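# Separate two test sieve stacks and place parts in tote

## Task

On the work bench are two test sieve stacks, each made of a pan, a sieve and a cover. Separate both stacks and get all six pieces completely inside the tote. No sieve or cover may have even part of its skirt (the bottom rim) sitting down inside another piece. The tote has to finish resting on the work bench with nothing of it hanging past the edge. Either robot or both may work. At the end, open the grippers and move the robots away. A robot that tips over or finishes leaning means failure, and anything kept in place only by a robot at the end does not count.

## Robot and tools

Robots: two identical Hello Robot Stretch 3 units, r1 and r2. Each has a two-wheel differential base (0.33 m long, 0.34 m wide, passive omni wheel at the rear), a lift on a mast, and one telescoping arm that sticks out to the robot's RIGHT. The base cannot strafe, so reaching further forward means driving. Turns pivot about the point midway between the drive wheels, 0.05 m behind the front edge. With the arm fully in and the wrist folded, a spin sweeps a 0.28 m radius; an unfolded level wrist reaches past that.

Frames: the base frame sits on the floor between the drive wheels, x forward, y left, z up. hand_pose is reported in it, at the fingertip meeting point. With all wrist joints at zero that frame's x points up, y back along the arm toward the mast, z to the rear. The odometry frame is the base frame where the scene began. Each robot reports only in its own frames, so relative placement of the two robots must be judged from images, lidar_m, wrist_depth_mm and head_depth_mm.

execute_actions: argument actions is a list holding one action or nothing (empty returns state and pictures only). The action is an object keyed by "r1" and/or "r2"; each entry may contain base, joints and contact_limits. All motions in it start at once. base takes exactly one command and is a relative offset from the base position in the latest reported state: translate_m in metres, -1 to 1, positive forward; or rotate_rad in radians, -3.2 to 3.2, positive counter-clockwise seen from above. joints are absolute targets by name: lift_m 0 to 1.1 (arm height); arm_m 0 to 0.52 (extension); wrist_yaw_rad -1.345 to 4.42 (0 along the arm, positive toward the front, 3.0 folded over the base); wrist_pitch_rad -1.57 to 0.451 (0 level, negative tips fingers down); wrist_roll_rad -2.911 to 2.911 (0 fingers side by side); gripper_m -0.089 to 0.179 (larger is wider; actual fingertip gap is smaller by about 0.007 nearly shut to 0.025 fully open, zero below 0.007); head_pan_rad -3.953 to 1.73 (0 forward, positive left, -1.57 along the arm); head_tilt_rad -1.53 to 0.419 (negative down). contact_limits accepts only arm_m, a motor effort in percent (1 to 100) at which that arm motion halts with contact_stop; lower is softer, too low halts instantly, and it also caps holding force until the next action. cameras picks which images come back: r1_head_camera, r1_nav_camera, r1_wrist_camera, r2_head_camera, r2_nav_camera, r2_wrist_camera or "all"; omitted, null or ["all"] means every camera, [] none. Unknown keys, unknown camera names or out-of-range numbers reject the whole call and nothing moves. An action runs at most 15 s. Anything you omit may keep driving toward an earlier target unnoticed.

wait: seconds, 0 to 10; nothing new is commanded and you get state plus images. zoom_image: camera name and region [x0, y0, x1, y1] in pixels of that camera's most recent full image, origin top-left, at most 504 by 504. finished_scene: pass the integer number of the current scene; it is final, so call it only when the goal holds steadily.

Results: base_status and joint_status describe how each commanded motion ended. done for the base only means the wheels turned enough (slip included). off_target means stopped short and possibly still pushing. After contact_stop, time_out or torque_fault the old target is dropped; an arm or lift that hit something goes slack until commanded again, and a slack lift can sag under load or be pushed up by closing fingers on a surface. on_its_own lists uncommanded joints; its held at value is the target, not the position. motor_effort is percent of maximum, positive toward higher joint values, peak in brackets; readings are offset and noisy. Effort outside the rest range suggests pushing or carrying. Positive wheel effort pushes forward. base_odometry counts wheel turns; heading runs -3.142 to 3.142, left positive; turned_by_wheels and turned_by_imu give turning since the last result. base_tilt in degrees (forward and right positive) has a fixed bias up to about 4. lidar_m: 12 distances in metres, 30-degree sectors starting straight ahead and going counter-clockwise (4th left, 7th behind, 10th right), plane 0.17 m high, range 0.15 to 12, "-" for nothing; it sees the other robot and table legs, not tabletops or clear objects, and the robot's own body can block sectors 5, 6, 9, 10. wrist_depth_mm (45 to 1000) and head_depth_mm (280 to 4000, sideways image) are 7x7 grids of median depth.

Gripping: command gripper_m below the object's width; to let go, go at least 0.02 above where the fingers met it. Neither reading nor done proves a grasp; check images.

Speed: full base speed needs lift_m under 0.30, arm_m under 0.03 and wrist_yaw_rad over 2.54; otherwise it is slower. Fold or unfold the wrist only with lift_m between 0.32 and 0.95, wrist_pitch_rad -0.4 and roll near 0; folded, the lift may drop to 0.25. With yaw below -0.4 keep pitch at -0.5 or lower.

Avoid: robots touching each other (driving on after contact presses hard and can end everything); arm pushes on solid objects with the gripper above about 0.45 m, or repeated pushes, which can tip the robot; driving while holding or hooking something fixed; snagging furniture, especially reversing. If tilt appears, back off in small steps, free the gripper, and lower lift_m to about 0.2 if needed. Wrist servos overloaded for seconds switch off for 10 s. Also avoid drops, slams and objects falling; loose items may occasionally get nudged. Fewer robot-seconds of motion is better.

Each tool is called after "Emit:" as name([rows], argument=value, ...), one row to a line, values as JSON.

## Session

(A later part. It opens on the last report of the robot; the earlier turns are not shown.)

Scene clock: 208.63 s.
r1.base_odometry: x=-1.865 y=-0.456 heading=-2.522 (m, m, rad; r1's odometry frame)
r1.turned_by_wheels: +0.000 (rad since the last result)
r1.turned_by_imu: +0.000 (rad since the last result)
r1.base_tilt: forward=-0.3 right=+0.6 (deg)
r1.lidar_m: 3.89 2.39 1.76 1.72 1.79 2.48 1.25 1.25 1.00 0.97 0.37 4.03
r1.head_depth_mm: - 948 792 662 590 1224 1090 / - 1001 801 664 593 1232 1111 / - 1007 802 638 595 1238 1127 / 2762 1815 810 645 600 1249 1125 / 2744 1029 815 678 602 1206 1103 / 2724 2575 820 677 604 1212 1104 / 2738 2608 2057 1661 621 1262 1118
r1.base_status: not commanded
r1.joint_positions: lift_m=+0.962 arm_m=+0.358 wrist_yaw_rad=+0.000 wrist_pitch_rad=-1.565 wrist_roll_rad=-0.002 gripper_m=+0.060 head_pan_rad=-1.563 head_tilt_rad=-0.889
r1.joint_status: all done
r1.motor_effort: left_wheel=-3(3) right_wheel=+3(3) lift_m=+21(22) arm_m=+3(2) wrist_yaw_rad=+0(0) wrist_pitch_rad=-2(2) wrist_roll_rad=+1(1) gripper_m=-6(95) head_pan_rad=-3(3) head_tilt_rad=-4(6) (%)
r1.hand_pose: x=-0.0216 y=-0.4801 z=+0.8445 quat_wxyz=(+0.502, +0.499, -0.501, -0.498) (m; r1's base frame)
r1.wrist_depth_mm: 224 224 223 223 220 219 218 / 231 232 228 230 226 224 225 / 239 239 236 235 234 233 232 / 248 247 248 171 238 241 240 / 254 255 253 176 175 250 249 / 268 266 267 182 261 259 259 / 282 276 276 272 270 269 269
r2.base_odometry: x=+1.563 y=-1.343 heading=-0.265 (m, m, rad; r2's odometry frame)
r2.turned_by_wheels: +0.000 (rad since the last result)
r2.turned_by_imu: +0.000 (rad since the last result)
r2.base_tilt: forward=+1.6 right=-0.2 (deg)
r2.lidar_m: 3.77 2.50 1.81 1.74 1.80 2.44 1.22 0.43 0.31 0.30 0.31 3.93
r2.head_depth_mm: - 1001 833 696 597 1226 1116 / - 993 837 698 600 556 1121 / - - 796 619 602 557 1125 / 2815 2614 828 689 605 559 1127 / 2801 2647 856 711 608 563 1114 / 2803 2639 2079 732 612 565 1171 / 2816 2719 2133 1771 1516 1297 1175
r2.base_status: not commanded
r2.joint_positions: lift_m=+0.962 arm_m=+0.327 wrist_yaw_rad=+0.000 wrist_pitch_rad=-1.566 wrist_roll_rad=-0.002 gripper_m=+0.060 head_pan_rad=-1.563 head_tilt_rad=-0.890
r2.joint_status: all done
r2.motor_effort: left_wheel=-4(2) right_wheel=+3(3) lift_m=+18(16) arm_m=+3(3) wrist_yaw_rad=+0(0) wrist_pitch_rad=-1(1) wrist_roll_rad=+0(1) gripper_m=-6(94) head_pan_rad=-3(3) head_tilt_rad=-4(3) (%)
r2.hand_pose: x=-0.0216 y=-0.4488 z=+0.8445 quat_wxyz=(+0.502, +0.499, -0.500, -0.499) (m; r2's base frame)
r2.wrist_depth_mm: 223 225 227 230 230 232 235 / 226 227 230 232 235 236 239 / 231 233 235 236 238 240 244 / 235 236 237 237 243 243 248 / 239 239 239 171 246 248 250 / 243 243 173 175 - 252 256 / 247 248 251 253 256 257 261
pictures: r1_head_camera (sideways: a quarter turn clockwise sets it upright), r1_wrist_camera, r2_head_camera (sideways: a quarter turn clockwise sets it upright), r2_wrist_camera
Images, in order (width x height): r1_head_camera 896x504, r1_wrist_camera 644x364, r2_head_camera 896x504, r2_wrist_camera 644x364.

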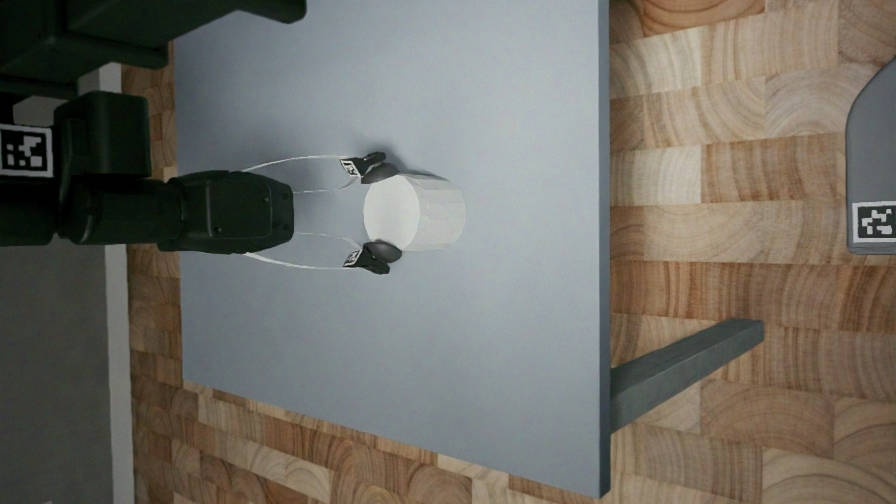

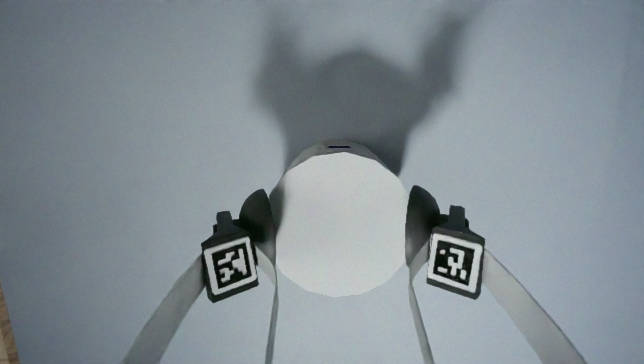

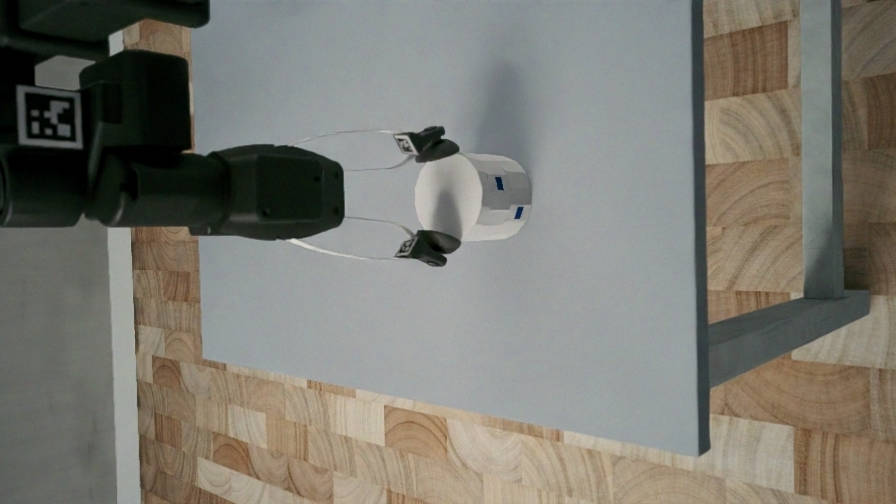

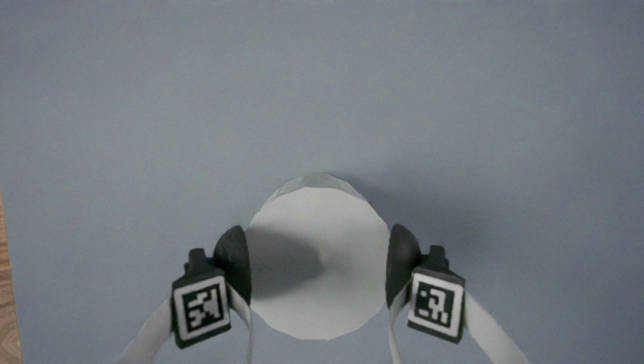

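Some grip. Try lifting.

Emit:
execute_actions([
  {"r1":{"joints":{"lift_m":0.99}},"r2":{"joints":{"lift_m":0.99}}},
], cameras=["r1_wrist_camera","r2_wrist_camera","r1_head_camera","r2_head_camera"])

Scene clock: 216.03 s.
r1.base_odometry: x=-1.865 y=-0.456 heading=-2.522 (m, m, rad; r1's odometry frame)
r1.turned_by_wheels: +0.000 (rad since the last result)
r1.turned_by_imu: +0.001 (rad since the last result)
r1.base_tilt: forward=-0.5 right=+0.5 (deg)
r1.lidar_m: 3.88 2.39 1.76 1.72 1.80 2.49 1.25 1.26 1.00 0.97 0.37 4.00
r1.head_depth_mm: 2787 996 795 660 590 1233 1088 / 2844 1006 801 665 593 1236 1107 / - 1008 807 637 595 1243 1122 / 2722 1021 806 641 599 1245 1118 / 2747 1033 813 674 600 1200 1105 / 2753 2598 821 677 603 1203 1110 / 2723 2600 2057 1660 619 1251 1112
r1.base_status: not commanded
r1.joint_positions: lift_m=+0.990 arm_m=+0.358 wrist_yaw_rad=+0.000 wrist_pitch_rad=-1.565 wrist_roll_rad=-0.002 gripper_m=+0.060 head_pan_rad=-1.563 head_tilt_rad=-0.889
r1.joint_status: all done
r1.motor_effort: left_wheel=-4(4) right_wheel=+3(3) lift_m=+30(30) arm_m=+3(3) wrist_yaw_rad=+0(0) wrist_pitch_rad=-2(2) wrist_roll_rad=+1(1) gripper_m=+0(6) head_pan_rad=-3(3) head_tilt_rad=-4(5) (%)
r1.hand_pose: x=-0.0216 y=-0.4801 z=+0.8721 quat_wxyz=(+0.502, +0.499, -0.501, -0.498) (m; r1's base frame)
r1.wrist_depth_mm: 250 249 248 247 245 246 242 / 259 257 257 255 253 252 250 / 268 265 265 262 262 262 262 / 278 274 275 198 269 271 267 / 289 287 282 205 204 278 279 / 301 295 294 290 294 288 286 / - 309 304 302 303 299 300
r2.base_odometry: x=+1.563 y=-1.343 heading=-0.265 (m, m, rad; r2's odometry frame)
r2.turned_by_wheels: +0.000 (rad since the last result)
r2.turned_by_imu: +0.001 (rad since the last result)
r2.base_tilt: forward=+1.6 right=-0.2 (deg)
r2.lidar_m: 3.78 2.49 1.81 1.74 1.79 2.44 1.23 0.43 0.31 0.30 0.31 3.93
r2.head_depth_mm: 2831 1033 832 696 598 1230 1116 / - 1786 836 699 599 555 1122 / - - 817 619 602 556 1124 / 2811 2659 847 683 606 560 1126 / 2838 2665 854 711 609 562 1112 / 2797 2688 2056 731 610 564 1168 / 2815 2698 2152 1774 1514 1299 1172
r2.base_status: not commanded
r2.joint_positions: lift_m=+0.990 arm_m=+0.327 wrist_yaw_rad=+0.000 wrist_pitch_rad=-1.566 wrist_roll_rad=-0.002 gripper_m=+0.060 head_pan_rad=-1.563 head_tilt_rad=-0.890
r2.joint_status: all done
r2.motor_effort: left_wheel=-3(2) right_wheel=+3(3) lift_m=+24(24) arm_m=+4(3) wrist_yaw_rad=+0(0) wrist_pitch_rad=-1(1) wrist_roll_rad=+1(0) gripper_m=+0(6) head_pan_rad=-3(3) head_tilt_rad=-3(4) (%)
r2.hand_pose: x=-0.0216 y=-0.4488 z=+0.8722 quat_wxyz=(+0.502, +0.499, -0.500, -0.499) (m; r2's base frame)
r2.wrist_depth_mm: 249 250 255 254 257 258 261 / 253 255 256 259 261 263 265 / 258 257 262 262 264 269 272 / 261 264 264 258 271 272 276 / 267 269 270 199 273 280 278 / 273 270 - 203 - 283 285 / - 277 281 281 287 288 290
pictures: r1_head_camera (sideways: a quarter turn clockwise sets it upright), r1_wrist_camera, r2_head_camera (sideways: a quarter turn clockwise sets it upright), r2_wrist_camera
Images, in order (width x height): r1_head_camera 896x504, r1_wrist_camera 644x364, r2_head_camera 896x504, r2_wrist_camera 644x364.

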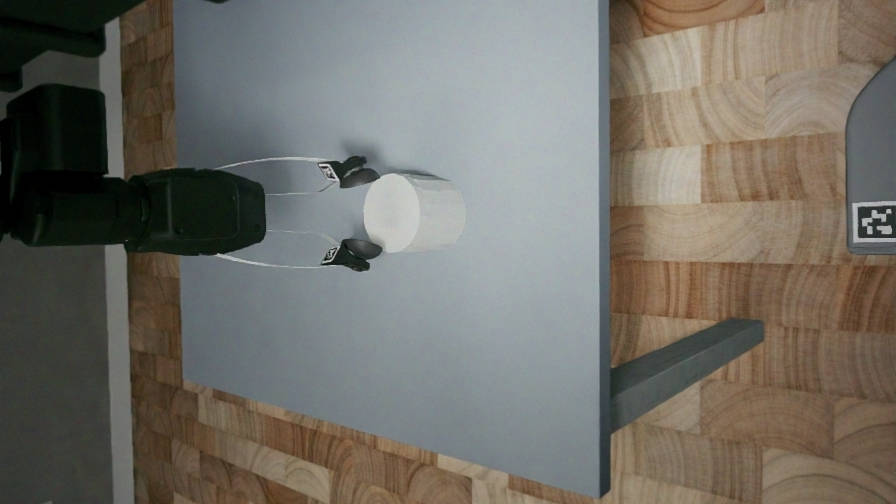

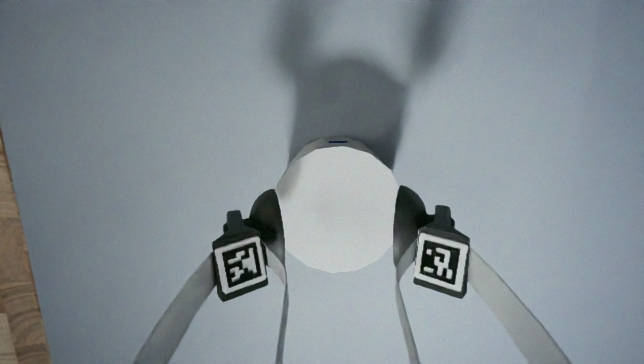

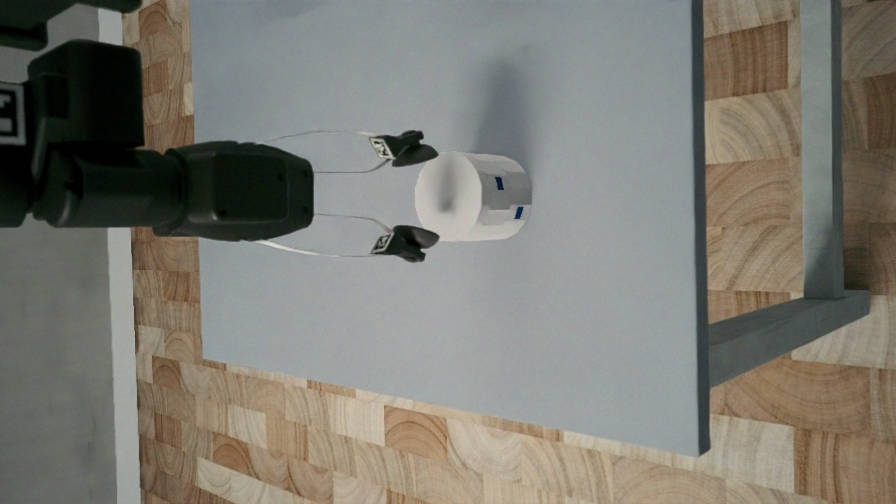

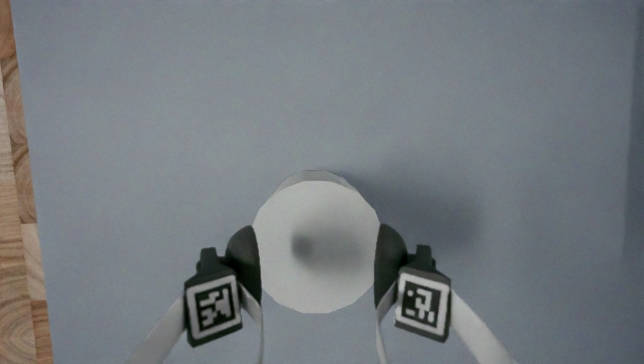

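Emit:
execute_actions([
  {"r1":{"joints":{"gripper_m":0.125}},"r2":{"joints":{"gripper_m":0.125}}},
], cameras=[])

Emit:
execute_actions([
  {"r1":{"joints":{"lift_m":0.94,"arm_m":0.356}},"r2":{"joints":{"lift_m":0.94,"arm_m":0.325}}},
], cameras=[])

Emit:
execute_actions([
  {"r1":{"joints":{"gripper_m":0.04}},"r2":{"joints":{"gripper_m":0.04}}},
], cameras=["r1_wrist_camera","r2_wrist_camera"])

Emit:
execute_actions([
  {"r1":{"joints":{"lift_m":0.965}},"r2":{"joints":{"lift_m":0.965}}},
], cameras=["r1_wrist_camera","r2_wrist_camera","r1_head_camera","r2_head_camera"])

Scene clock: 232.57 s.
r1.base_odometry: x=-1.865 y=-0.456 heading=-2.522 (m, m, rad; r1's odometry frame)
r1.turned_by_wheels: +0.000 (rad since the last result)
r1.turned_by_imu: +0.001 (rad since the last result)
r1.base_tilt: forward=-0.3 right=+0.6 (deg)
r1.lidar_m: 3.88 2.39 1.76 1.72 1.79 2.49 1.25 1.25 1.00 0.97 0.37 4.02
r1.head_depth_mm: 2802 999 793 660 589 1236 1087 / 2857 1003 797 665 593 1232 1107 / - 1011 805 637 595 1230 1128 / 2724 1022 808 641 599 1239 1120 / 2768 1022 815 677 604 1203 1099 / 2754 2578 819 680 604 1211 1110 / 2725 2623 2066 1654 619 1256 1108
r1.base_status: not commanded
r1.joint_positions: lift_m=+0.990 arm_m=+0.358 wrist_yaw_rad=+0.000 wrist_pitch_rad=-1.565 wrist_roll_rad=-0.002 gripper_m=+0.125 head_pan_rad=-1.563 head_tilt_rad=-0.889
r1.joint_status: all done
r1.motor_effort: left_wheel=-4(3) right_wheel=+3(3) lift_m=+31(29) arm_m=+2(3) wrist_yaw_rad=+0(0) wrist_pitch_rad=-2(2) wrist_roll_rad=+1(1) gripper_m=-1(95) head_pan_rad=-3(3) head_tilt_rad=-4(4) (%)
r1.hand_pose: x=-0.0216 y=-0.4801 z=+0.8721 quat_wxyz=(+0.502, +0.499, -0.501, -0.498) (m; r1's base frame)
r1.wrist_depth_mm: 251 247 249 246 246 244 241 / 260 257 256 256 256 252 252 / 267 265 266 262 263 259 259 / 278 275 274 199 268 270 268 / 290 281 283 206 278 - 278 / 299 296 296 294 291 293 286 / - 307 306 304 301 301 302
r2.base_odometry: x=+1.563 y=-1.343 heading=-0.265 (m, m, rad; r2's odometry frame)
r2.turned_by_wheels: +0.000 (rad since the last result)
r2.turned_by_imu: +0.001 (rad since the last result)
r2.base_tilt: forward=+1.7 right=-0.3 (deg)
r2.lidar_m: 3.77 2.50 1.81 1.73 1.79 2.43 1.23 0.43 0.31 0.30 0.31 3.94
r2.head_depth_mm: 2845 1031 834 697 598 1225 1115 / - 2599 842 685 600 556 1121 / - - 818 619 602 557 1122 / 2783 2642 849 684 604 559 1126 / 2787 2639 857 711 608 562 1112 / 2813 2657 2074 732 611 565 1166 / 2813 2721 2144 1765 1519 1306 1175
r2.base_status: not commanded
r2.joint_positions: lift_m=+0.990 arm_m=+0.327 wrist_yaw_rad=+0.000 wrist_pitch_rad=-1.566 wrist_roll_rad=-0.002 gripper_m=+0.125 head_pan_rad=-1.563 head_tilt_rad=-0.890
r2.joint_status: all done
r2.motor_effort: left_wheel=-3(3) right_wheel=+3(3) lift_m=+23(23) arm_m=+3(3) wrist_yaw_rad=+0(0) wrist_pitch_rad=-1(1) wrist_roll_rad=+1(1) gripper_m=+0(95) head_pan_rad=-3(3) head_tilt_rad=-4(2) (%)
r2.hand_pose: x=-0.0216 y=-0.4488 z=+0.8722 quat_wxyz=(+0.502, +0.499, -0.500, -0.499) (m; r2's base frame)
r2.wrist_depth_mm: 249 251 252 254 256 260 262 / 253 253 257 259 262 264 265 / 257 258 259 264 265 269 271 / 263 263 265 258 270 270 273 / 269 267 269 199 275 276 281 / 273 - 273 203 280 283 285 / - 280 280 281 286 288 291
pictures: none
No camera images: the call's "cameras" was empty. Leave "cameras" out to get every camera's image.

Scene clock: 233.87 s.
r1.base_odometry: x=-1.865 y=-0.456 heading=-2.522 (m, m, rad; r1's odometry frame)
r1.turned_by_wheels: +0.000 (rad since the last result)
r1.turned_by_imu: +0.000 (rad since the last result)
r1.base_tilt: forward=-0.5 right=+0.5 (deg)
r1.lidar_m: 3.89 2.38 1.76 1.72 1.79 2.49 1.25 1.26 1.00 0.97 0.37 4.02
r1.head_depth_mm: - - 784 660 590 1226 1094 / - 966 800 665 594 1239 1113 / - 966 781 637 597 1236 1121 / 2740 1019 790 641 597 1256 1120 / 2734 1026 814 676 601 1200 1101 / 2777 2582 817 678 605 1207 1107 / 2747 2575 2049 1659 620 1263 1107
r1.base_status: not commanded
r1.joint_positions: lift_m=+0.940 arm_m=+0.356 wrist_yaw_rad=+0.000 wrist_pitch_rad=-1.565 wrist_roll_rad=-0.002 gripper_m=+0.125 head_pan_rad=-1.563 head_tilt_rad=-0.889
r1.joint_status: all done
r1.motor_effort: left_wheel=-3(3) right_wheel=+3(3) lift_m=+22(26) arm_m=-2(1) wrist_yaw_rad=+0(0) wrist_pitch_rad=-2(1) wrist_roll_rad=+1(1) gripper_m=+0(0) head_pan_rad=-3(3) head_tilt_rad=-5(5) (%)
r1.hand_pose: x=-0.0216 y=-0.4787 z=+0.8225 quat_wxyz=(+0.502, +0.499, -0.501, -0.498) (m; r1's base frame)
r1.wrist_depth_mm: 204 202 201 200 199 200 199 / 210 211 207 206 205 204 205 / 218 217 215 213 213 212 211 / 223 223 222 147 217 218 218 / 232 229 228 153 153 - 226 / 240 241 239 158 233 238 233 / 250 251 250 248 246 244 243
r2.base_odometry: x=+1.563 y=-1.343 heading=-0.265 (m, m, rad; r2's odometry frame)
r2.turned_by_wheels: +0.000 (rad since the last result)
r2.turned_by_imu: +0.000 (rad since the last result)
r2.base_tilt: forward=+1.6 right=-0.3 (deg)
r2.lidar_m: 3.75 2.50 1.81 1.74 1.79 2.43 1.23 0.43 0.31 0.30 0.31 3.91
r2.head_depth_mm: - 1004 831 695 598 1230 1119 / - 959 839 697 599 554 1119 / - - - 621 602 557 1125 / 2812 2652 848 673 605 559 1126 / 2803 2663 854 710 607 562 1110 / 2819 2684 2065 732 609 564 1174 / 2807 2677 2149 1785 1517 1301 1181
r2.base_status: not commanded
r2.joint_positions: lift_m=+0.940 arm_m=+0.325 wrist_yaw_rad=+0.000 wrist_pitch_rad=-1.566 wrist_roll_rad=-0.002 gripper_m=+0.125 head_pan_rad=-1.563 head_tilt_rad=-0.890
r2.joint_status: all done
r2.motor_effort: left_wheel=-3(3) right_wheel=+3(3) lift_m=+18(21) arm_m=-3(5) wrist_yaw_rad=+0(0) wrist_pitch_rad=-1(1) wrist_roll_rad=+1(1) gripper_m=+0(1) head_pan_rad=-3(3) head_tilt_rad=-3(3) (%)
r2.hand_pose: x=-0.0216 y=-0.4474 z=+0.8225 quat_wxyz=(+0.502, +0.499, -0.500, -0.499) (m; r2's base frame)
r2.wrist_depth_mm: 203 204 207 207 209 212 213 / 206 207 209 211 213 215 215 / 209 210 212 214 216 218 222 / 211 215 217 216 220 222 224 / 217 217 219 148 223 227 228 / 220 - 152 151 191 231 234 / 224 228 227 154 232 236 237
pictures: none
No camera images: the call's "cameras" was empty. Leave "cameras" out to get every camera's image.

Scene clock: 235.20 s.
r1.base_odometry: x=-1.865 y=-0.456 heading=-2.522 (m, m, rad; r1's odometry frame)
r1.turned_by_wheels: +0.000 (rad since the last result)
r1.turned_by_imu: +0.000 (rad since the last result)
r1.base_tilt: forward=-0.5 right=+0.7 (deg)
r1.lidar_m: 3.88 2.39 1.76 1.72 1.79 2.49 1.25 1.25 1.00 0.97 0.37 4.01
r1.head_depth_mm: - - 784 660 591 1224 1094 / - 966 798 665 592 1234 1107 / - 973 783 635 595 1237 1126 / 2731 1017 796 642 598 1242 1120 / 2751 1025 814 676 602 1197 1101 / 2735 2600 820 678 604 1213 1114 / 2721 2609 2047 1653 620 1267 1111
r1.base_status: not commanded
r1.joint_positions: lift_m=+0.940 arm_m=+0.356 wrist_yaw_rad=+0.000 wrist_pitch_rad=-1.565 wrist_roll_rad=-0.002 gripper_m=+0.041 head_pan_rad=-1.563 head_tilt_rad=-0.889
r1.joint_status: all done
r1.motor_effort: left_wheel=-4(4) right_wheel=+3(3) lift_m=+22(23) arm_m=-2(2) wrist_yaw_rad=+0(0) wrist_pitch_rad=-2(2) wrist_roll_rad=+1(1) gripper_m=-24(100) head_pan_rad=-3(3) head_tilt_rad=-4(5) (%)
r1.hand_pose: x=-0.0216 y=-0.4787 z=+0.8225 quat_wxyz=(+0.502, +0.499, -0.501, -0.498) (m; r1's base frame)
r1.wrist_depth_mm: 203 201 201 200 199 200 197 / 210 210 209 207 205 206 203 / 219 216 215 212 212 212 211 / 226 224 224 145 216 219 216 / 233 233 153 151 150 227 225 / 242 239 242 157 157 236 234 / 253 249 249 245 246 245 242
r2.base_odometry: x=+1.563 y=-1.343 heading=-0.265 (m, m, rad; r2's odometry frame)
r2.turned_by_wheels: +0.000 (rad since the last result)
r2.turned_by_imu: +0.000 (rad since the last result)
r2.base_tilt: forward=+1.6 right=-0.2 (deg)
r2.lidar_m: 3.78 2.49 1.81 1.73 1.79 2.44 1.23 0.43 0.31 0.30 0.31 3.94
r2.head_depth_mm: - 1001 835 697 597 1224 1119 / - 958 841 698 599 555 1123 / - - - 616 603 556 1121 / 2810 2649 848 681 605 560 1124 / 2806 2643 855 712 608 562 1116 / 2798 2690 2086 732 612 564 1166 / 2799 2685 2165 1775 1513 1298 1175
r2.base_status: not commanded
r2.joint_positions: lift_m=+0.940 arm_m=+0.325 wrist_yaw_rad=+0.000 wrist_pitch_rad=-1.566 wrist_roll_rad=-0.002 gripper_m=+0.041 head_pan_rad=-1.563 head_tilt_rad=-0.890
r2.joint_status: all done
r2.motor_effort: left_wheel=-3(3) right_wheel=+3(3) lift_m=+17(18) arm_m=-3(4) wrist_yaw_rad=+0(0) wrist_pitch_rad=-1(1) wrist_roll_rad=+1(0) gripper_m=-22(100) head_pan_rad=-2(3) head_tilt_rad=-4(3) (%)
r2.hand_pose: x=-0.0216 y=-0.4474 z=+0.8225 quat_wxyz=(+0.502, +0.499, -0.500, -0.499) (m; r2's base frame)
r2.wrist_depth_mm: 202 205 206 208 208 212 213 / 206 207 209 210 213 216 217 / 209 210 213 215 216 219 221 / 213 214 216 217 221 222 225 / 215 219 218 147 222 227 228 / 220 221 148 149 150 230 233 / 224 226 227 152 232 235 237
pictures: r1_wrist_camera, r2_wrist_camera
Images, in order (width x height): r1_wrist_camera 644x364, r2_wrist_camera 644x364.

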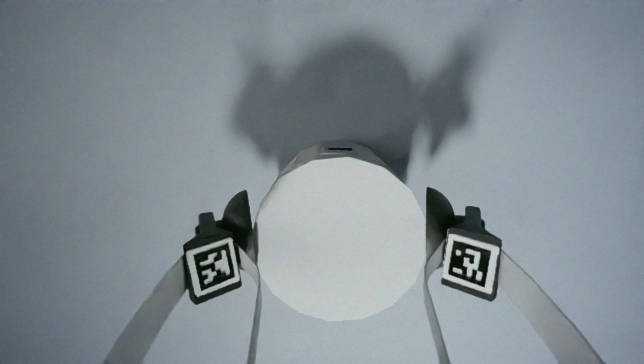

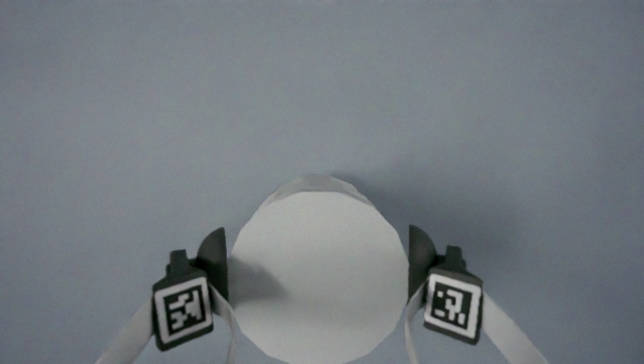

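Scene clock: 236.20 s.
r1.base_odometry: x=-1.865 y=-0.456 heading=-2.522 (m, m, rad; r1's odometry frame)
r1.turned_by_wheels: +0.000 (rad since the last result)
r1.turned_by_imu: +0.000 (rad since the last result)
r1.base_tilt: forward=-0.4 right=+0.6 (deg)
r1.lidar_m: 3.88 2.39 1.76 1.72 1.79 2.49 1.24 1.25 1.00 0.97 0.37 4.01
r1.head_depth_mm: - 961 790 661 588 1230 1087 / - 998 799 665 593 1235 1111 / - 991 802 638 596 1241 1127 / 2745 1842 807 651 599 1247 1118 / 2739 1022 812 673 601 1209 1109 / 2765 2566 819 679 604 1211 1112 / 2785 2603 2045 1649 619 1253 1119
r1.base_status: not commanded
r1.joint_positions: lift_m=+0.965 arm_m=+0.356 wrist_yaw_rad=+0.000 wrist_pitch_rad=-1.565 wrist_roll_rad=-0.002 gripper_m=+0.041 head_pan_rad=-1.563 head_tilt_rad=-0.889
r1.joint_status: all done
r1.motor_effort: left_wheel=-3(3) right_wheel=+3(3) lift_m=+30(35) arm_m=-2(2) wrist_yaw_rad=+0(0) wrist_pitch_rad=-2(2) wrist_roll_rad=+1(1) gripper_m=-24(25) head_pan_rad=-3(3) head_tilt_rad=-4(5) (%)
r1.hand_pose: x=-0.0216 y=-0.4787 z=+0.8471 quat_wxyz=(+0.502, +0.499, -0.501, -0.498) (m; r1's base frame)
r1.wrist_depth_mm: 226 227 225 223 222 222 220 / 234 233 232 230 230 229 227 / 242 242 240 237 238 236 234 / 252 249 249 146 245 243 243 / 260 257 153 151 149 252 251 / 269 269 270 157 157 262 259 / 284 278 277 274 275 273 267
r2.base_odometry: x=+1.563 y=-1.343 heading=-0.265 (m, m, rad; r2's odometry frame)
r2.turned_by_wheels: +0.000 (rad since the last result)
r2.turned_by_imu: +0.000 (rad since the last result)
r2.base_tilt: forward=+1.7 right=-0.2 (deg)
r2.lidar_m: 3.77 2.50 1.81 1.73 1.80 2.43 1.23 0.43 0.31 0.30 0.31 3.93
r2.head_depth_mm: - 1000 832 695 597 1227 1113 / - 992 839 698 599 555 1118 / - - 795 599 602 557 1123 / 2796 2660 826 660 604 560 1127 / 2787 2661 856 711 608 561 1114 / 2815 2675 2070 733 611 564 1173 / 2777 2711 2146 1768 1520 1301 1173
r2.base_status: not commanded
r2.joint_positions: lift_m=+0.965 arm_m=+0.325 wrist_yaw_rad=+0.000 wrist_pitch_rad=-1.566 wrist_roll_rad=-0.002 gripper_m=+0.041 head_pan_rad=-1.563 head_tilt_rad=-0.890
r2.joint_status: all done
r2.motor_effort: left_wheel=-3(3) right_wheel=+4(3) lift_m=+25(25) arm_m=-3(3) wrist_yaw_rad=+0(0) wrist_pitch_rad=-1(1) wrist_roll_rad=+1(1) gripper_m=-23(23) head_pan_rad=-3(3) head_tilt_rad=-4(3) (%)
r2.hand_pose: x=-0.0216 y=-0.4474 z=+0.8471 quat_wxyz=(+0.502, +0.499, -0.500, -0.499) (m; r2's base frame)
r2.wrist_depth_mm: 225 226 229 231 232 234 236 / 229 231 232 234 237 238 241 / 232 234 236 239 242 244 245 / 237 238 241 227 246 248 249 / 240 241 242 146 246 252 253 / 244 245 148 149 151 257 261 / 250 249 253 152 258 261 262
pictures: r1_head_camera (sideways: a quarter turn clockwise sets it upright), r1_wrist_camera, r2_head_camera (sideways: a quarter turn clockwise sets it upright), r2_wrist_camera
Images, in order (width x height): r1_head_camera 896x504, r1_wrist_camera 644x364, r2_head_camera 896x504, r2_wrist_camera 644x364.

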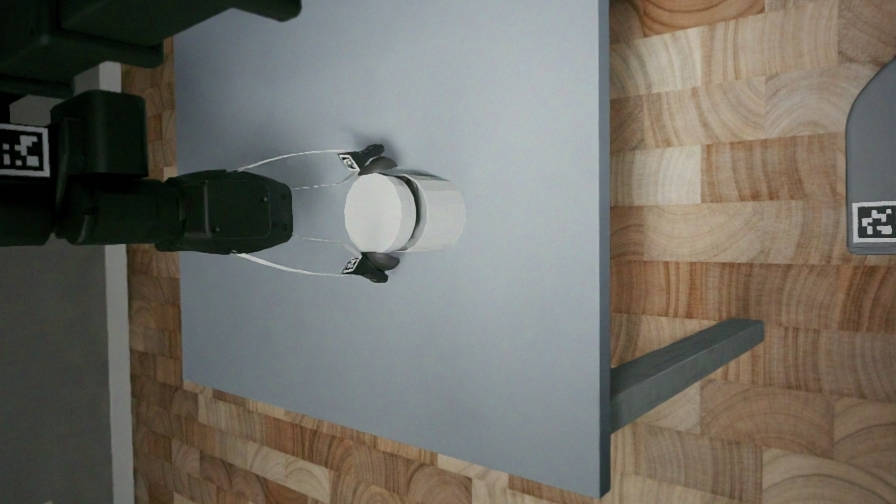

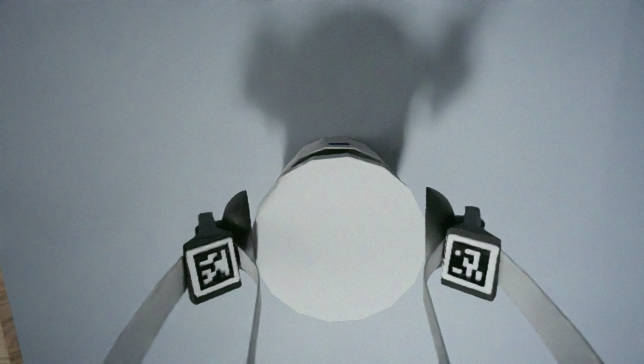

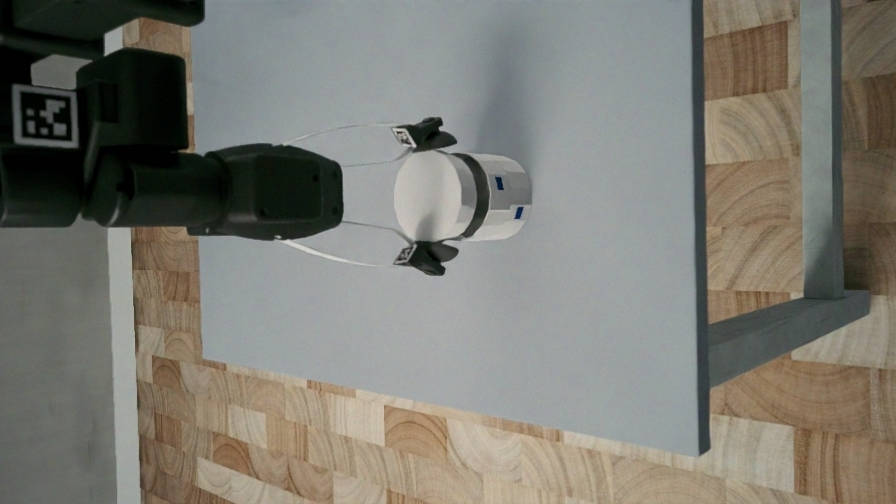

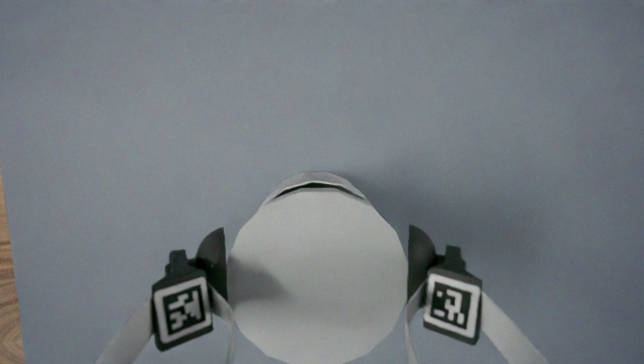

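Both covers came off. Raise and look at the tote.

Emit:
execute_actions([
  {"r1":{"joints":{"lift_m":1.06,"head_pan_rad":-2.15,"head_tilt_rad":-0.65}},"r2":{"joints":{"lift_m":1.06,"head_pan_rad":-2.15,"head_tilt_rad":-0.65}}},
], cameras=["r1_head_camera","r2_head_camera"])

Scene clock: 242.97 s.
r1.base_odometry: x=-1.865 y=-0.456 heading=-2.522 (m, m, rad; r1's odometry frame)
r1.turned_by_wheels: +0.000 (rad since the last result)
r1.turned_by_imu: +0.001 (rad since the last result)
r1.base_tilt: forward=-0.7 right=+0.6 (deg)
r1.lidar_m: 3.88 2.39 1.76 1.71 1.80 2.50 1.25 1.25 1.00 0.97 0.37 4.02
r1.head_depth_mm: - - - 825 720 1364 1157 / - - - 801 681 1351 1171 / - - - 792 685 1285 1176 / - - 1059 839 689 582 1184 / - - 3060 885 693 570 1159 / - 3141 3075 893 694 572 519 / - 2826 2960 932 677 569 498
r1.base_status: not commanded
r1.joint_positions: lift_m=+1.060 arm_m=+0.356 wrist_yaw_rad=+0.000 wrist_pitch_rad=-1.565 wrist_roll_rad=-0.002 gripper_m=+0.041 head_pan_rad=-2.143 head_tilt_rad=-0.656
r1.joint_status: all done
r1.motor_effort: left_wheel=-4(3) right_wheel=+3(3) lift_m=+30(28) arm_m=-3(2) wrist_yaw_rad=+0(0) wrist_pitch_rad=-2(1) wrist_roll_rad=+1(1) gripper_m=-24(23) head_pan_rad=-4(33) head_tilt_rad=+3(20) (%)
r1.hand_pose: x=-0.0216 y=-0.4787 z=+0.9421 quat_wxyz=(+0.502, +0.499, -0.501, -0.498) (m; r1's base frame)
r1.wrist_depth_mm: - 314 312 314 310 309 309 / - 326 324 322 322 319 318 / - 337 336 330 330 330 327 / - 350 349 145 339 339 337 / - 359 153 150 150 352 352 / - 375 372 156 157 367 368 / - - - - - - -
r2.base_odometry: x=+1.563 y=-1.343 heading=-0.265 (m, m, rad; r2's odometry frame)
r2.turned_by_wheels: +0.000 (rad since the last result)
r2.turned_by_imu: +0.001 (rad since the last result)
r2.base_tilt: forward=+1.6 right=-0.3 (deg)
r2.lidar_m: 3.77 2.50 1.81 1.73 1.79 2.44 1.22 0.43 0.31 0.30 0.31 3.93
r2.head_depth_mm: - - - 802 735 656 1214 / - - - 781 739 611 1271 / - - - 849 741 612 1195 / - - 1031 911 744 614 545 / - - 3049 950 747 617 525 / - - 3213 960 750 618 527 / - 2951 3074 962 723 584 528
r2.base_status: not commanded
r2.joint_positions: lift_m=+1.060 arm_m=+0.325 wrist_yaw_rad=+0.000 wrist_pitch_rad=-1.566 wrist_roll_rad=-0.002 gripper_m=+0.041 head_pan_rad=-2.143 head_tilt_rad=-0.656
r2.joint_status: all done
r2.motor_effort: left_wheel=-3(3) right_wheel=+4(3) lift_m=+23(29) arm_m=-3(4) wrist_yaw_rad=+0(1) wrist_pitch_rad=-1(1) wrist_roll_rad=+1(0) gripper_m=-22(22) head_pan_rad=-3(26) head_tilt_rad=+2(15) (%)
r2.hand_pose: x=-0.0216 y=-0.4474 z=+0.9422 quat_wxyz=(+0.502, +0.499, -0.500, -0.499) (m; r2's base frame)
r2.wrist_depth_mm: - 313 318 320 323 326 329 / - 319 321 326 328 329 332 / - 326 324 331 333 337 342 / - 332 333 301 340 343 345 / - 338 336 147 345 348 353 / - 346 148 150 150 356 356 / - 351 353 152 358 362 368
pictures: r1_head_camera (sideways: a quarter turn clockwise sets it upright), r2_head_camera (sideways: a quarter turn clockwise sets it upright)
Images, in order (width x height): r1_head_camera 896x504, r2_head_camera 896x504.

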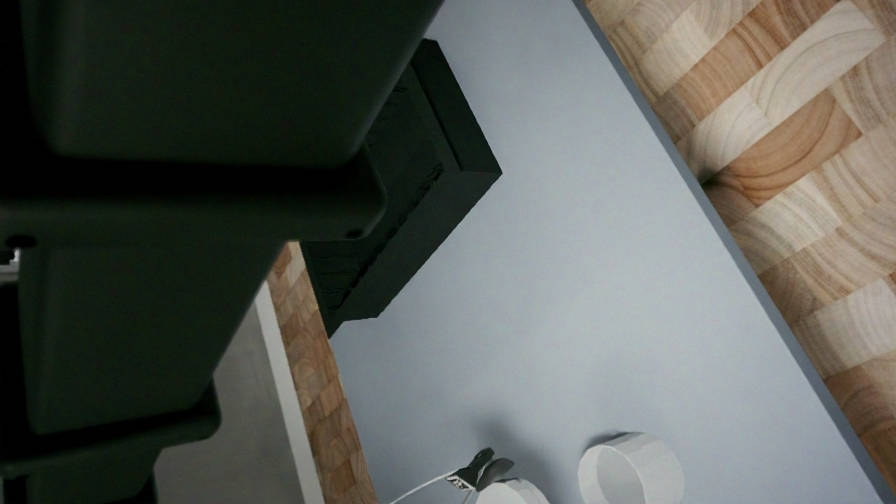

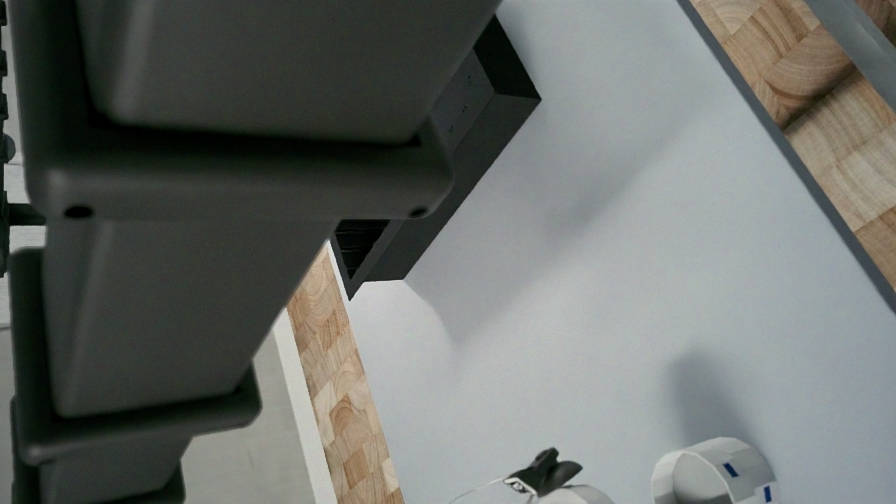

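Emit:
execute_actions([
  {"r1":{"base":{"translate_m":-0.545},"joints":{"lift_m":1.04,"arm_m":0.42,"head_pan_rad":-1.57,"head_tilt_rad":-0.8}},"r2":{"base":{"translate_m":-0.62},"joints":{"lift_m":1.04,"arm_m":0.39,"head_pan_rad":-1.57,"head_tilt_rad":-0.8}}},
], cameras=["r1_wrist_camera","r2_wrist_camera","r1_head_camera","r2_head_camera"])

Scene clock: 276.80 s.
r1.base_odometry: x=-1.421 y=-0.140 heading=-2.522 (m, m, rad; r1's odometry frame)
r1.turned_by_wheels: +0.000 (rad since the last result)
r1.turned_by_imu: +0.003 (rad since the last result)
r1.base_tilt: forward=-0.5 right=+0.6 (deg)
r1.lidar_m: 4.43 2.37 1.79 1.73 1.81 2.50 4.36 0.73 0.99 0.96 1.00 0.79
r1.head_depth_mm: 2778 2932 916 728 603 1205 1117 / 2694 2898 921 710 607 1200 1117 / 2767 2943 848 670 611 1215 1121 / 2634 2735 891 672 615 1215 1124 / 628 1364 881 742 616 1226 1122 / 2660 2921 949 691 620 1227 1142 / 2633 2929 958 755 624 1238 1141
r1.base_status: done
r1.joint_positions: lift_m=+1.040 arm_m=+0.420 wrist_yaw_rad=+0.000 wrist_pitch_rad=-1.565 wrist_roll_rad=-0.002 gripper_m=+0.041 head_pan_rad=-1.577 head_tilt_rad=-0.790
r1.joint_status: all done
r1.motor_effort: left_wheel=-3(8) right_wheel=+2(3) lift_m=+22(31) arm_m=+3(4) wrist_yaw_rad=+0(0) wrist_pitch_rad=-1(2) wrist_roll_rad=+1(1) gripper_m=-24(23) head_pan_rad=+3(33) head_tilt_rad=-4(18) (%)
r1.hand_pose: x=-0.0216 y=-0.5421 z=+0.9225 quat_wxyz=(+0.502, +0.499, -0.501, -0.498) (m; r1's base frame)
r1.wrist_depth_mm: 219 280 293 293 286 288 288 / 303 276 304 302 295 300 301 / 316 276 312 310 306 310 308 / 327 272 324 146 233 321 321 / 340 271 154 151 150 331 331 / 355 258 252 156 157 343 341 / 366 365 365 358 358 358 353
r2.base_odometry: x=+0.965 y=-1.180 heading=-0.265 (m, m, rad; r2's odometry frame)
r2.turned_by_wheels: +0.000 (rad since the last result)
r2.turned_by_imu: +0.005 (rad since the last result)
r2.base_tilt: forward=+1.8 right=-0.2 (deg)
r2.lidar_m: 4.36 2.48 1.80 1.73 1.79 2.42 4.30 0.44 0.32 0.30 0.32 0.43
r2.head_depth_mm: 2788 2966 969 774 645 553 1169 / - 3001 975 756 648 555 1170 / - - 888 661 630 556 1174 / 2733 2999 908 760 625 559 1180 / 627 1430 895 789 627 561 1182 / 2672 3026 942 731 631 564 1185 / 2741 3002 1010 799 664 565 1189
r2.base_status: done
r2.joint_positions: lift_m=+1.040 arm_m=+0.390 wrist_yaw_rad=+0.000 wrist_pitch_rad=-1.566 wrist_roll_rad=-0.002 gripper_m=+0.041 head_pan_rad=-1.577 head_tilt_rad=-0.790
r2.joint_status: all done
r2.motor_effort: left_wheel=-2(6) right_wheel=+2(5) lift_m=+17(23) arm_m=+3(4) wrist_yaw_rad=-1(0) wrist_pitch_rad=-1(1) wrist_roll_rad=+1(0) gripper_m=-22(22) head_pan_rad=+2(25) head_tilt_rad=-4(13) (%)
r2.hand_pose: x=-0.0216 y=-0.5117 z=+0.9225 quat_wxyz=(+0.502, +0.499, -0.500, -0.499) (m; r2's base frame)
r2.wrist_depth_mm: 254 295 298 300 255 308 311 / 252 298 301 301 276 314 314 / 250 303 308 308 286 316 318 / 247 307 310 312 291 322 327 / 247 313 315 146 235 329 332 / 242 299 148 149 150 336 337 / 237 240 240 152 339 340 346
pictures: r1_head_camera (sideways: a quarter turn clockwise sets it upright), r1_wrist_camera, r2_head_camera (sideways: a quarter turn clockwise sets it upright), r2_wrist_camera
Images, in order (width x height): r1_head_camera 896x504, r1_wrist_camera 644x364, r2_head_camera 896x504, r2_wrist_camera 644x364.

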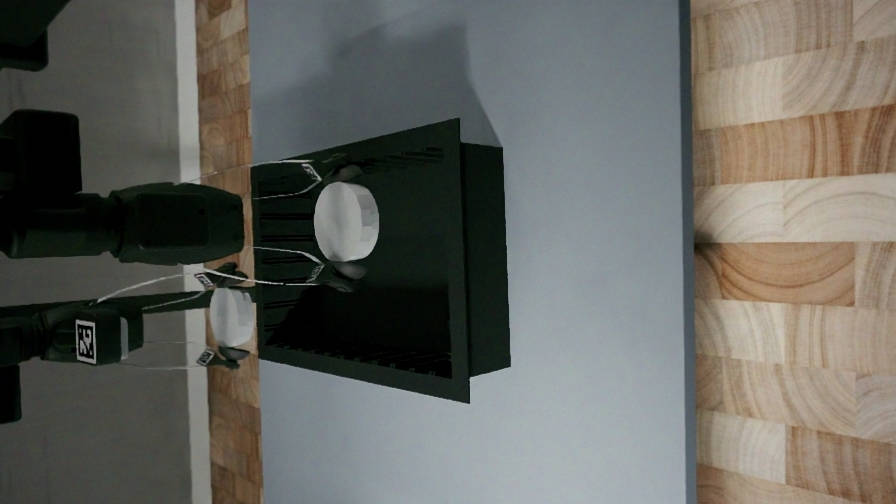

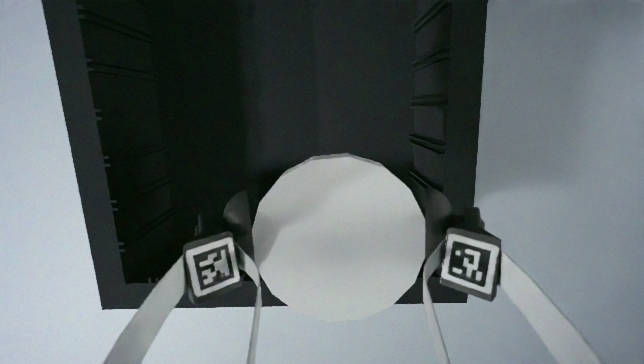

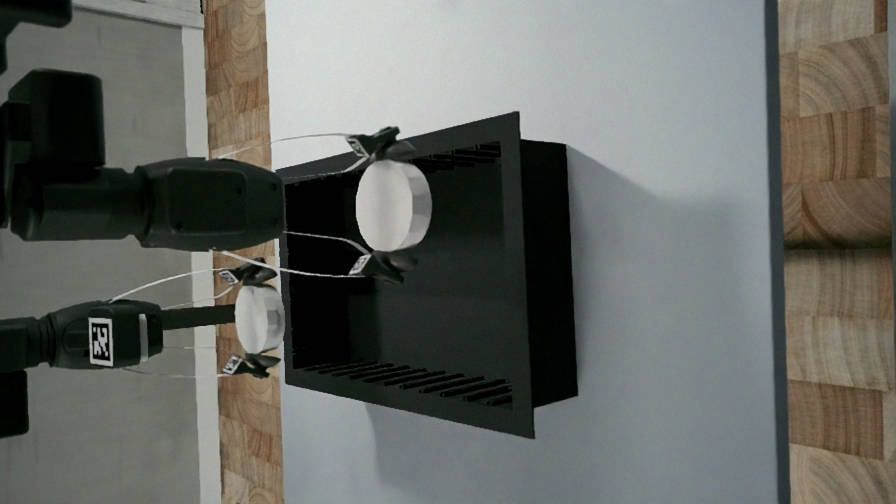

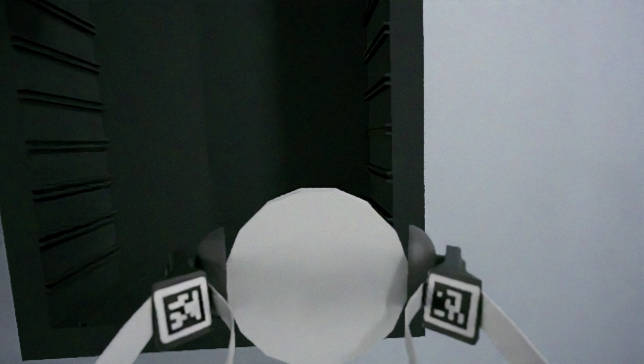

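Emit:
execute_actions([
  {"r1":{"base":{"translate_m":0.016},"joints":{"arm_m":0.395}},"r2":{"base":{"translate_m":0.046},"joints":{"arm_m":0.37}}},
], cameras=[])

Emit:
execute_actions([
  {"r1":{"joints":{"lift_m":0.96}},"r2":{"joints":{"lift_m":0.96}}},
], cameras=["r1_wrist_camera","r2_wrist_camera","r1_head_camera","r2_head_camera"])

Scene clock: 303.17 s.
r1.base_odometry: x=-1.434 y=-0.149 heading=-2.522 (m, m, rad; r1's odometry frame)
r1.turned_by_wheels: +0.000 (rad since the last result)
r1.turned_by_imu: +0.001 (rad since the last result)
r1.base_tilt: forward=-0.5 right=+0.6 (deg)
r1.lidar_m: 4.42 2.37 1.78 1.73 1.80 2.51 4.37 0.74 0.99 0.96 1.00 0.78
r1.head_depth_mm: 2712 2890 915 727 603 1198 1115 / 2713 2904 919 693 607 1213 1113 / - 2913 841 674 610 1203 1122 / 637 1357 907 673 613 1211 1123 / 2585 2905 883 670 617 1220 1131 / 2665 2935 949 729 620 1227 1131 / 2643 2930 955 754 624 1235 1139
r1.base_status: done
r1.joint_positions: lift_m=+1.040 arm_m=+0.395 wrist_yaw_rad=+0.000 wrist_pitch_rad=-1.565 wrist_roll_rad=-0.002 gripper_m=+0.041 head_pan_rad=-1.577 head_tilt_rad=-0.790
r1.joint_status: all done
r1.motor_effort: left_wheel=-3(5) right_wheel=+2(6) lift_m=+22(22) arm_m=-2(0) wrist_yaw_rad=+0(0) wrist_pitch_rad=-1(2) wrist_roll_rad=+1(1) gripper_m=-23(24) head_pan_rad=+3(3) head_tilt_rad=-4(5) (%)
r1.hand_pose: x=-0.0216 y=-0.5176 z=+0.9225 quat_wxyz=(+0.502, +0.499, -0.501, -0.498) (m; r1's base frame)
r1.wrist_depth_mm: 297 253 294 292 288 225 289 / 310 249 303 303 297 228 299 / 320 248 313 310 309 306 308 / 329 255 325 146 258 317 319 / 339 251 153 150 149 332 331 / 354 356 351 157 157 346 342 / 369 363 365 366 361 356 351
r2.base_odometry: x=+1.009 y=-1.192 heading=-0.265 (m, m, rad; r2's odometry frame)
r2.turned_by_wheels: +0.000 (rad since the last result)
r2.turned_by_imu: +0.001 (rad since the last result)
r2.base_tilt: forward=+1.6 right=-0.2 (deg)
r2.lidar_m: 4.34 2.48 1.80 1.73 1.79 2.43 4.35 0.44 0.32 0.30 0.31 0.43
r2.head_depth_mm: 2777 2962 972 774 643 553 1169 / - 3003 943 687 632 554 1174 / - - 913 719 627 557 1176 / 631 1375 908 739 625 559 1180 / 2686 2932 893 743 627 562 1183 / 2719 3007 999 776 658 563 1190 / 2720 3009 1013 804 663 566 1193
r2.base_status: done
r2.joint_positions: lift_m=+1.040 arm_m=+0.370 wrist_yaw_rad=+0.000 wrist_pitch_rad=-1.566 wrist_roll_rad=-0.002 gripper_m=+0.041 head_pan_rad=-1.577 head_tilt_rad=-0.790
r2.joint_status: all done
r2.motor_effort: left_wheel=-2(3) right_wheel=+3(8) lift_m=+17(17) arm_m=-3(4) wrist_yaw_rad=+0(1) wrist_pitch_rad=-1(1) wrist_roll_rad=+1(1) gripper_m=-23(22) head_pan_rad=+2(2) head_tilt_rad=-3(3) (%)
r2.hand_pose: x=-0.0216 y=-0.4923 z=+0.9225 quat_wxyz=(+0.502, +0.499, -0.500, -0.499) (m; r2's base frame)
r2.wrist_depth_mm: 253 277 295 299 299 305 309 / 295 275 301 304 304 310 313 / 301 270 302 309 311 315 321 / 307 265 313 312 315 322 326 / 315 265 314 147 249 329 335 / 318 238 148 150 150 331 337 / 325 327 331 152 337 343 343
pictures: none
No camera images: the call's "cameras" was empty. Leave "cameras" out to get every camera's image.

Scene clock: 304.73 s.
r1.base_odometry: x=-1.434 y=-0.149 heading=-2.522 (m, m, rad; r1's odometry frame)
r1.turned_by_wheels: +0.000 (rad since the last result)
r1.turned_by_imu: +0.000 (rad since the last result)
r1.base_tilt: forward=-0.5 right=+0.6 (deg)
r1.lidar_m: 4.41 2.37 1.78 1.73 1.80 2.51 4.36 0.74 0.99 0.96 1.01 0.77
r1.head_depth_mm: 2607 - 915 728 604 1208 1116 / 2563 2861 917 692 606 1206 1110 / - - 842 653 611 1208 1118 / 666 713 864 652 614 1212 1122 / 650 2888 870 668 616 1218 1127 / 2694 2893 953 728 619 1224 1138 / 2670 2928 954 753 622 1229 1139
r1.base_status: not commanded
r1.joint_positions: lift_m=+0.960 arm_m=+0.395 wrist_yaw_rad=+0.000 wrist_pitch_rad=-1.560 wrist_roll_rad=-0.002 gripper_m=+0.041 head_pan_rad=-1.577 head_tilt_rad=-0.790
r1.joint_status: all done
r1.motor_effort: left_wheel=-3(3) right_wheel=+2(3) lift_m=+21(24) arm_m=-2(3) wrist_yaw_rad=+0(0) wrist_pitch_rad=-3(3) wrist_roll_rad=+1(1) gripper_m=-23(23) head_pan_rad=+3(3) head_tilt_rad=-5(4) (%)
r1.hand_pose: x=-0.0216 y=-0.5189 z=+0.8424 quat_wxyz=(+0.503, +0.498, -0.502, -0.497) (m; r1's base frame)
r1.wrist_depth_mm: 179 219 218 216 217 175 136 / 179 226 226 224 222 177 141 / 181 233 231 231 231 177 145 / 179 239 242 164 235 179 235 / 178 243 157 156 155 165 243 / 177 202 178 149 150 169 252 / 172 171 169 168 167 166 265
r2.base_odometry: x=+1.009 y=-1.192 heading=-0.265 (m, m, rad; r2's odometry frame)
r2.turned_by_wheels: +0.000 (rad since the last result)
r2.turned_by_imu: +0.000 (rad since the last result)
r2.base_tilt: forward=+1.7 right=-0.1 (deg)
r2.lidar_m: 4.34 2.48 1.80 1.73 1.79 2.43 4.35 0.44 0.32 0.30 0.31 0.43
r2.head_depth_mm: 2653 - 936 776 645 553 1166 / 2633 2906 941 687 630 555 1174 / 2639 - 900 649 628 556 1173 / 649 695 886 786 624 558 1178 / 641 2983 892 741 625 560 1186 / 2711 2982 1006 773 657 563 1194 / 2701 2997 1009 800 662 566 1193
r2.base_status: not commanded
r2.joint_positions: lift_m=+0.960 arm_m=+0.370 wrist_yaw_rad=+0.000 wrist_pitch_rad=-1.560 wrist_roll_rad=-0.002 gripper_m=+0.041 head_pan_rad=-1.577 head_tilt_rad=-0.790
r2.joint_status: all done
r2.motor_effort: left_wheel=-3(3) right_wheel=+3(3) lift_m=+15(18) arm_m=-4(4) wrist_yaw_rad=+0(0) wrist_pitch_rad=-3(3) wrist_roll_rad=+1(1) gripper_m=-22(22) head_pan_rad=+2(2) head_tilt_rad=-2(3) (%)
r2.hand_pose: x=-0.0216 y=-0.4939 z=+0.8425 quat_wxyz=(+0.503, +0.498, -0.502, -0.497) (m; r2's base frame)
r2.wrist_depth_mm: 190 220 223 225 226 173 231 / 188 223 227 227 229 175 237 / 191 228 230 232 235 177 239 / 189 231 234 234 238 180 245 / 185 234 236 150 240 182 249 / 183 237 148 149 149 173 254 / 180 183 167 148 163 163 258
pictures: r1_head_camera (sideways: a quarter turn clockwise sets it upright), r1_wrist_camera, r2_head_camera (sideways: a quarter turn clockwise sets it upright), r2_wrist_camera
Images, in order (width x height): r1_head_camera 896x504, r1_wrist_camera 644x364, r2_head_camera 896x504, r2_wrist_camera 644x364.

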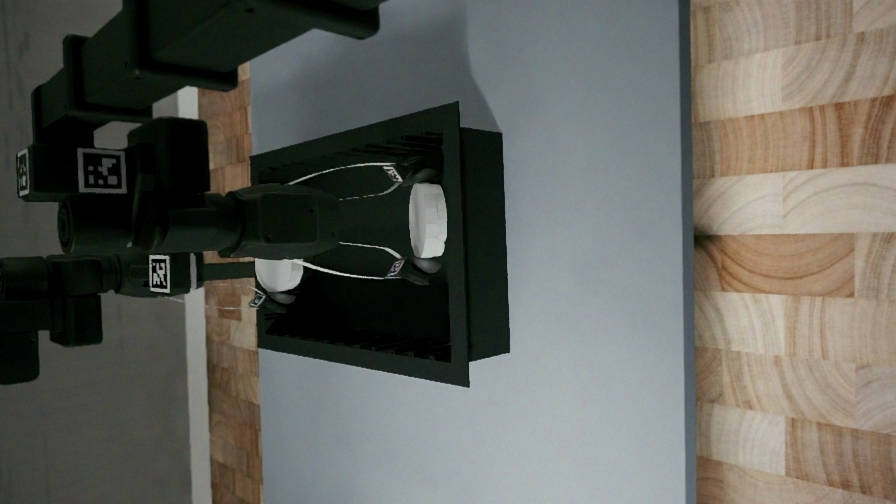

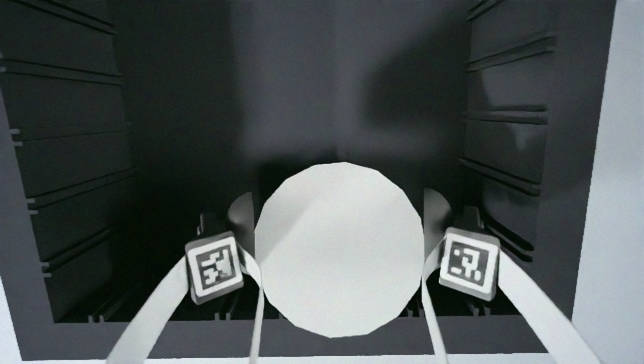

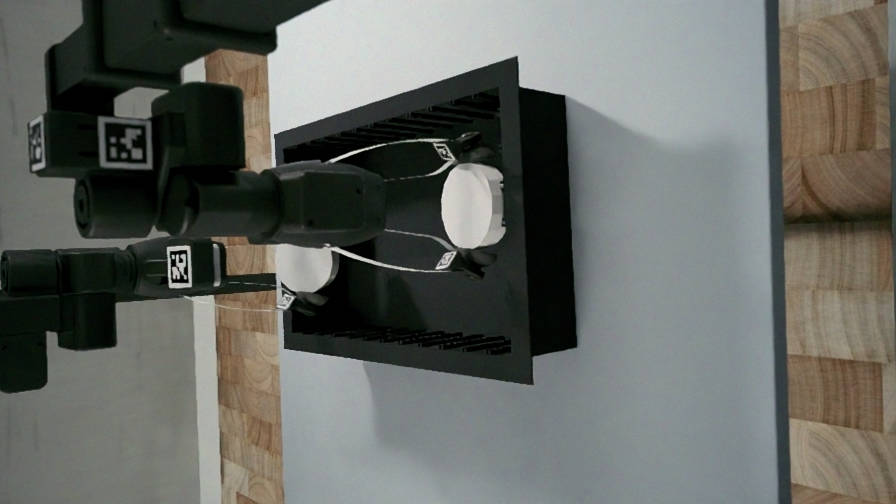

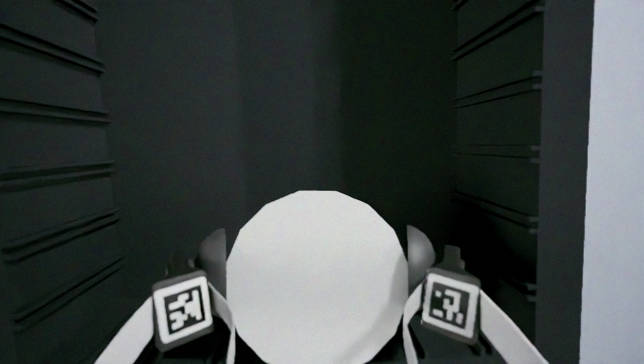

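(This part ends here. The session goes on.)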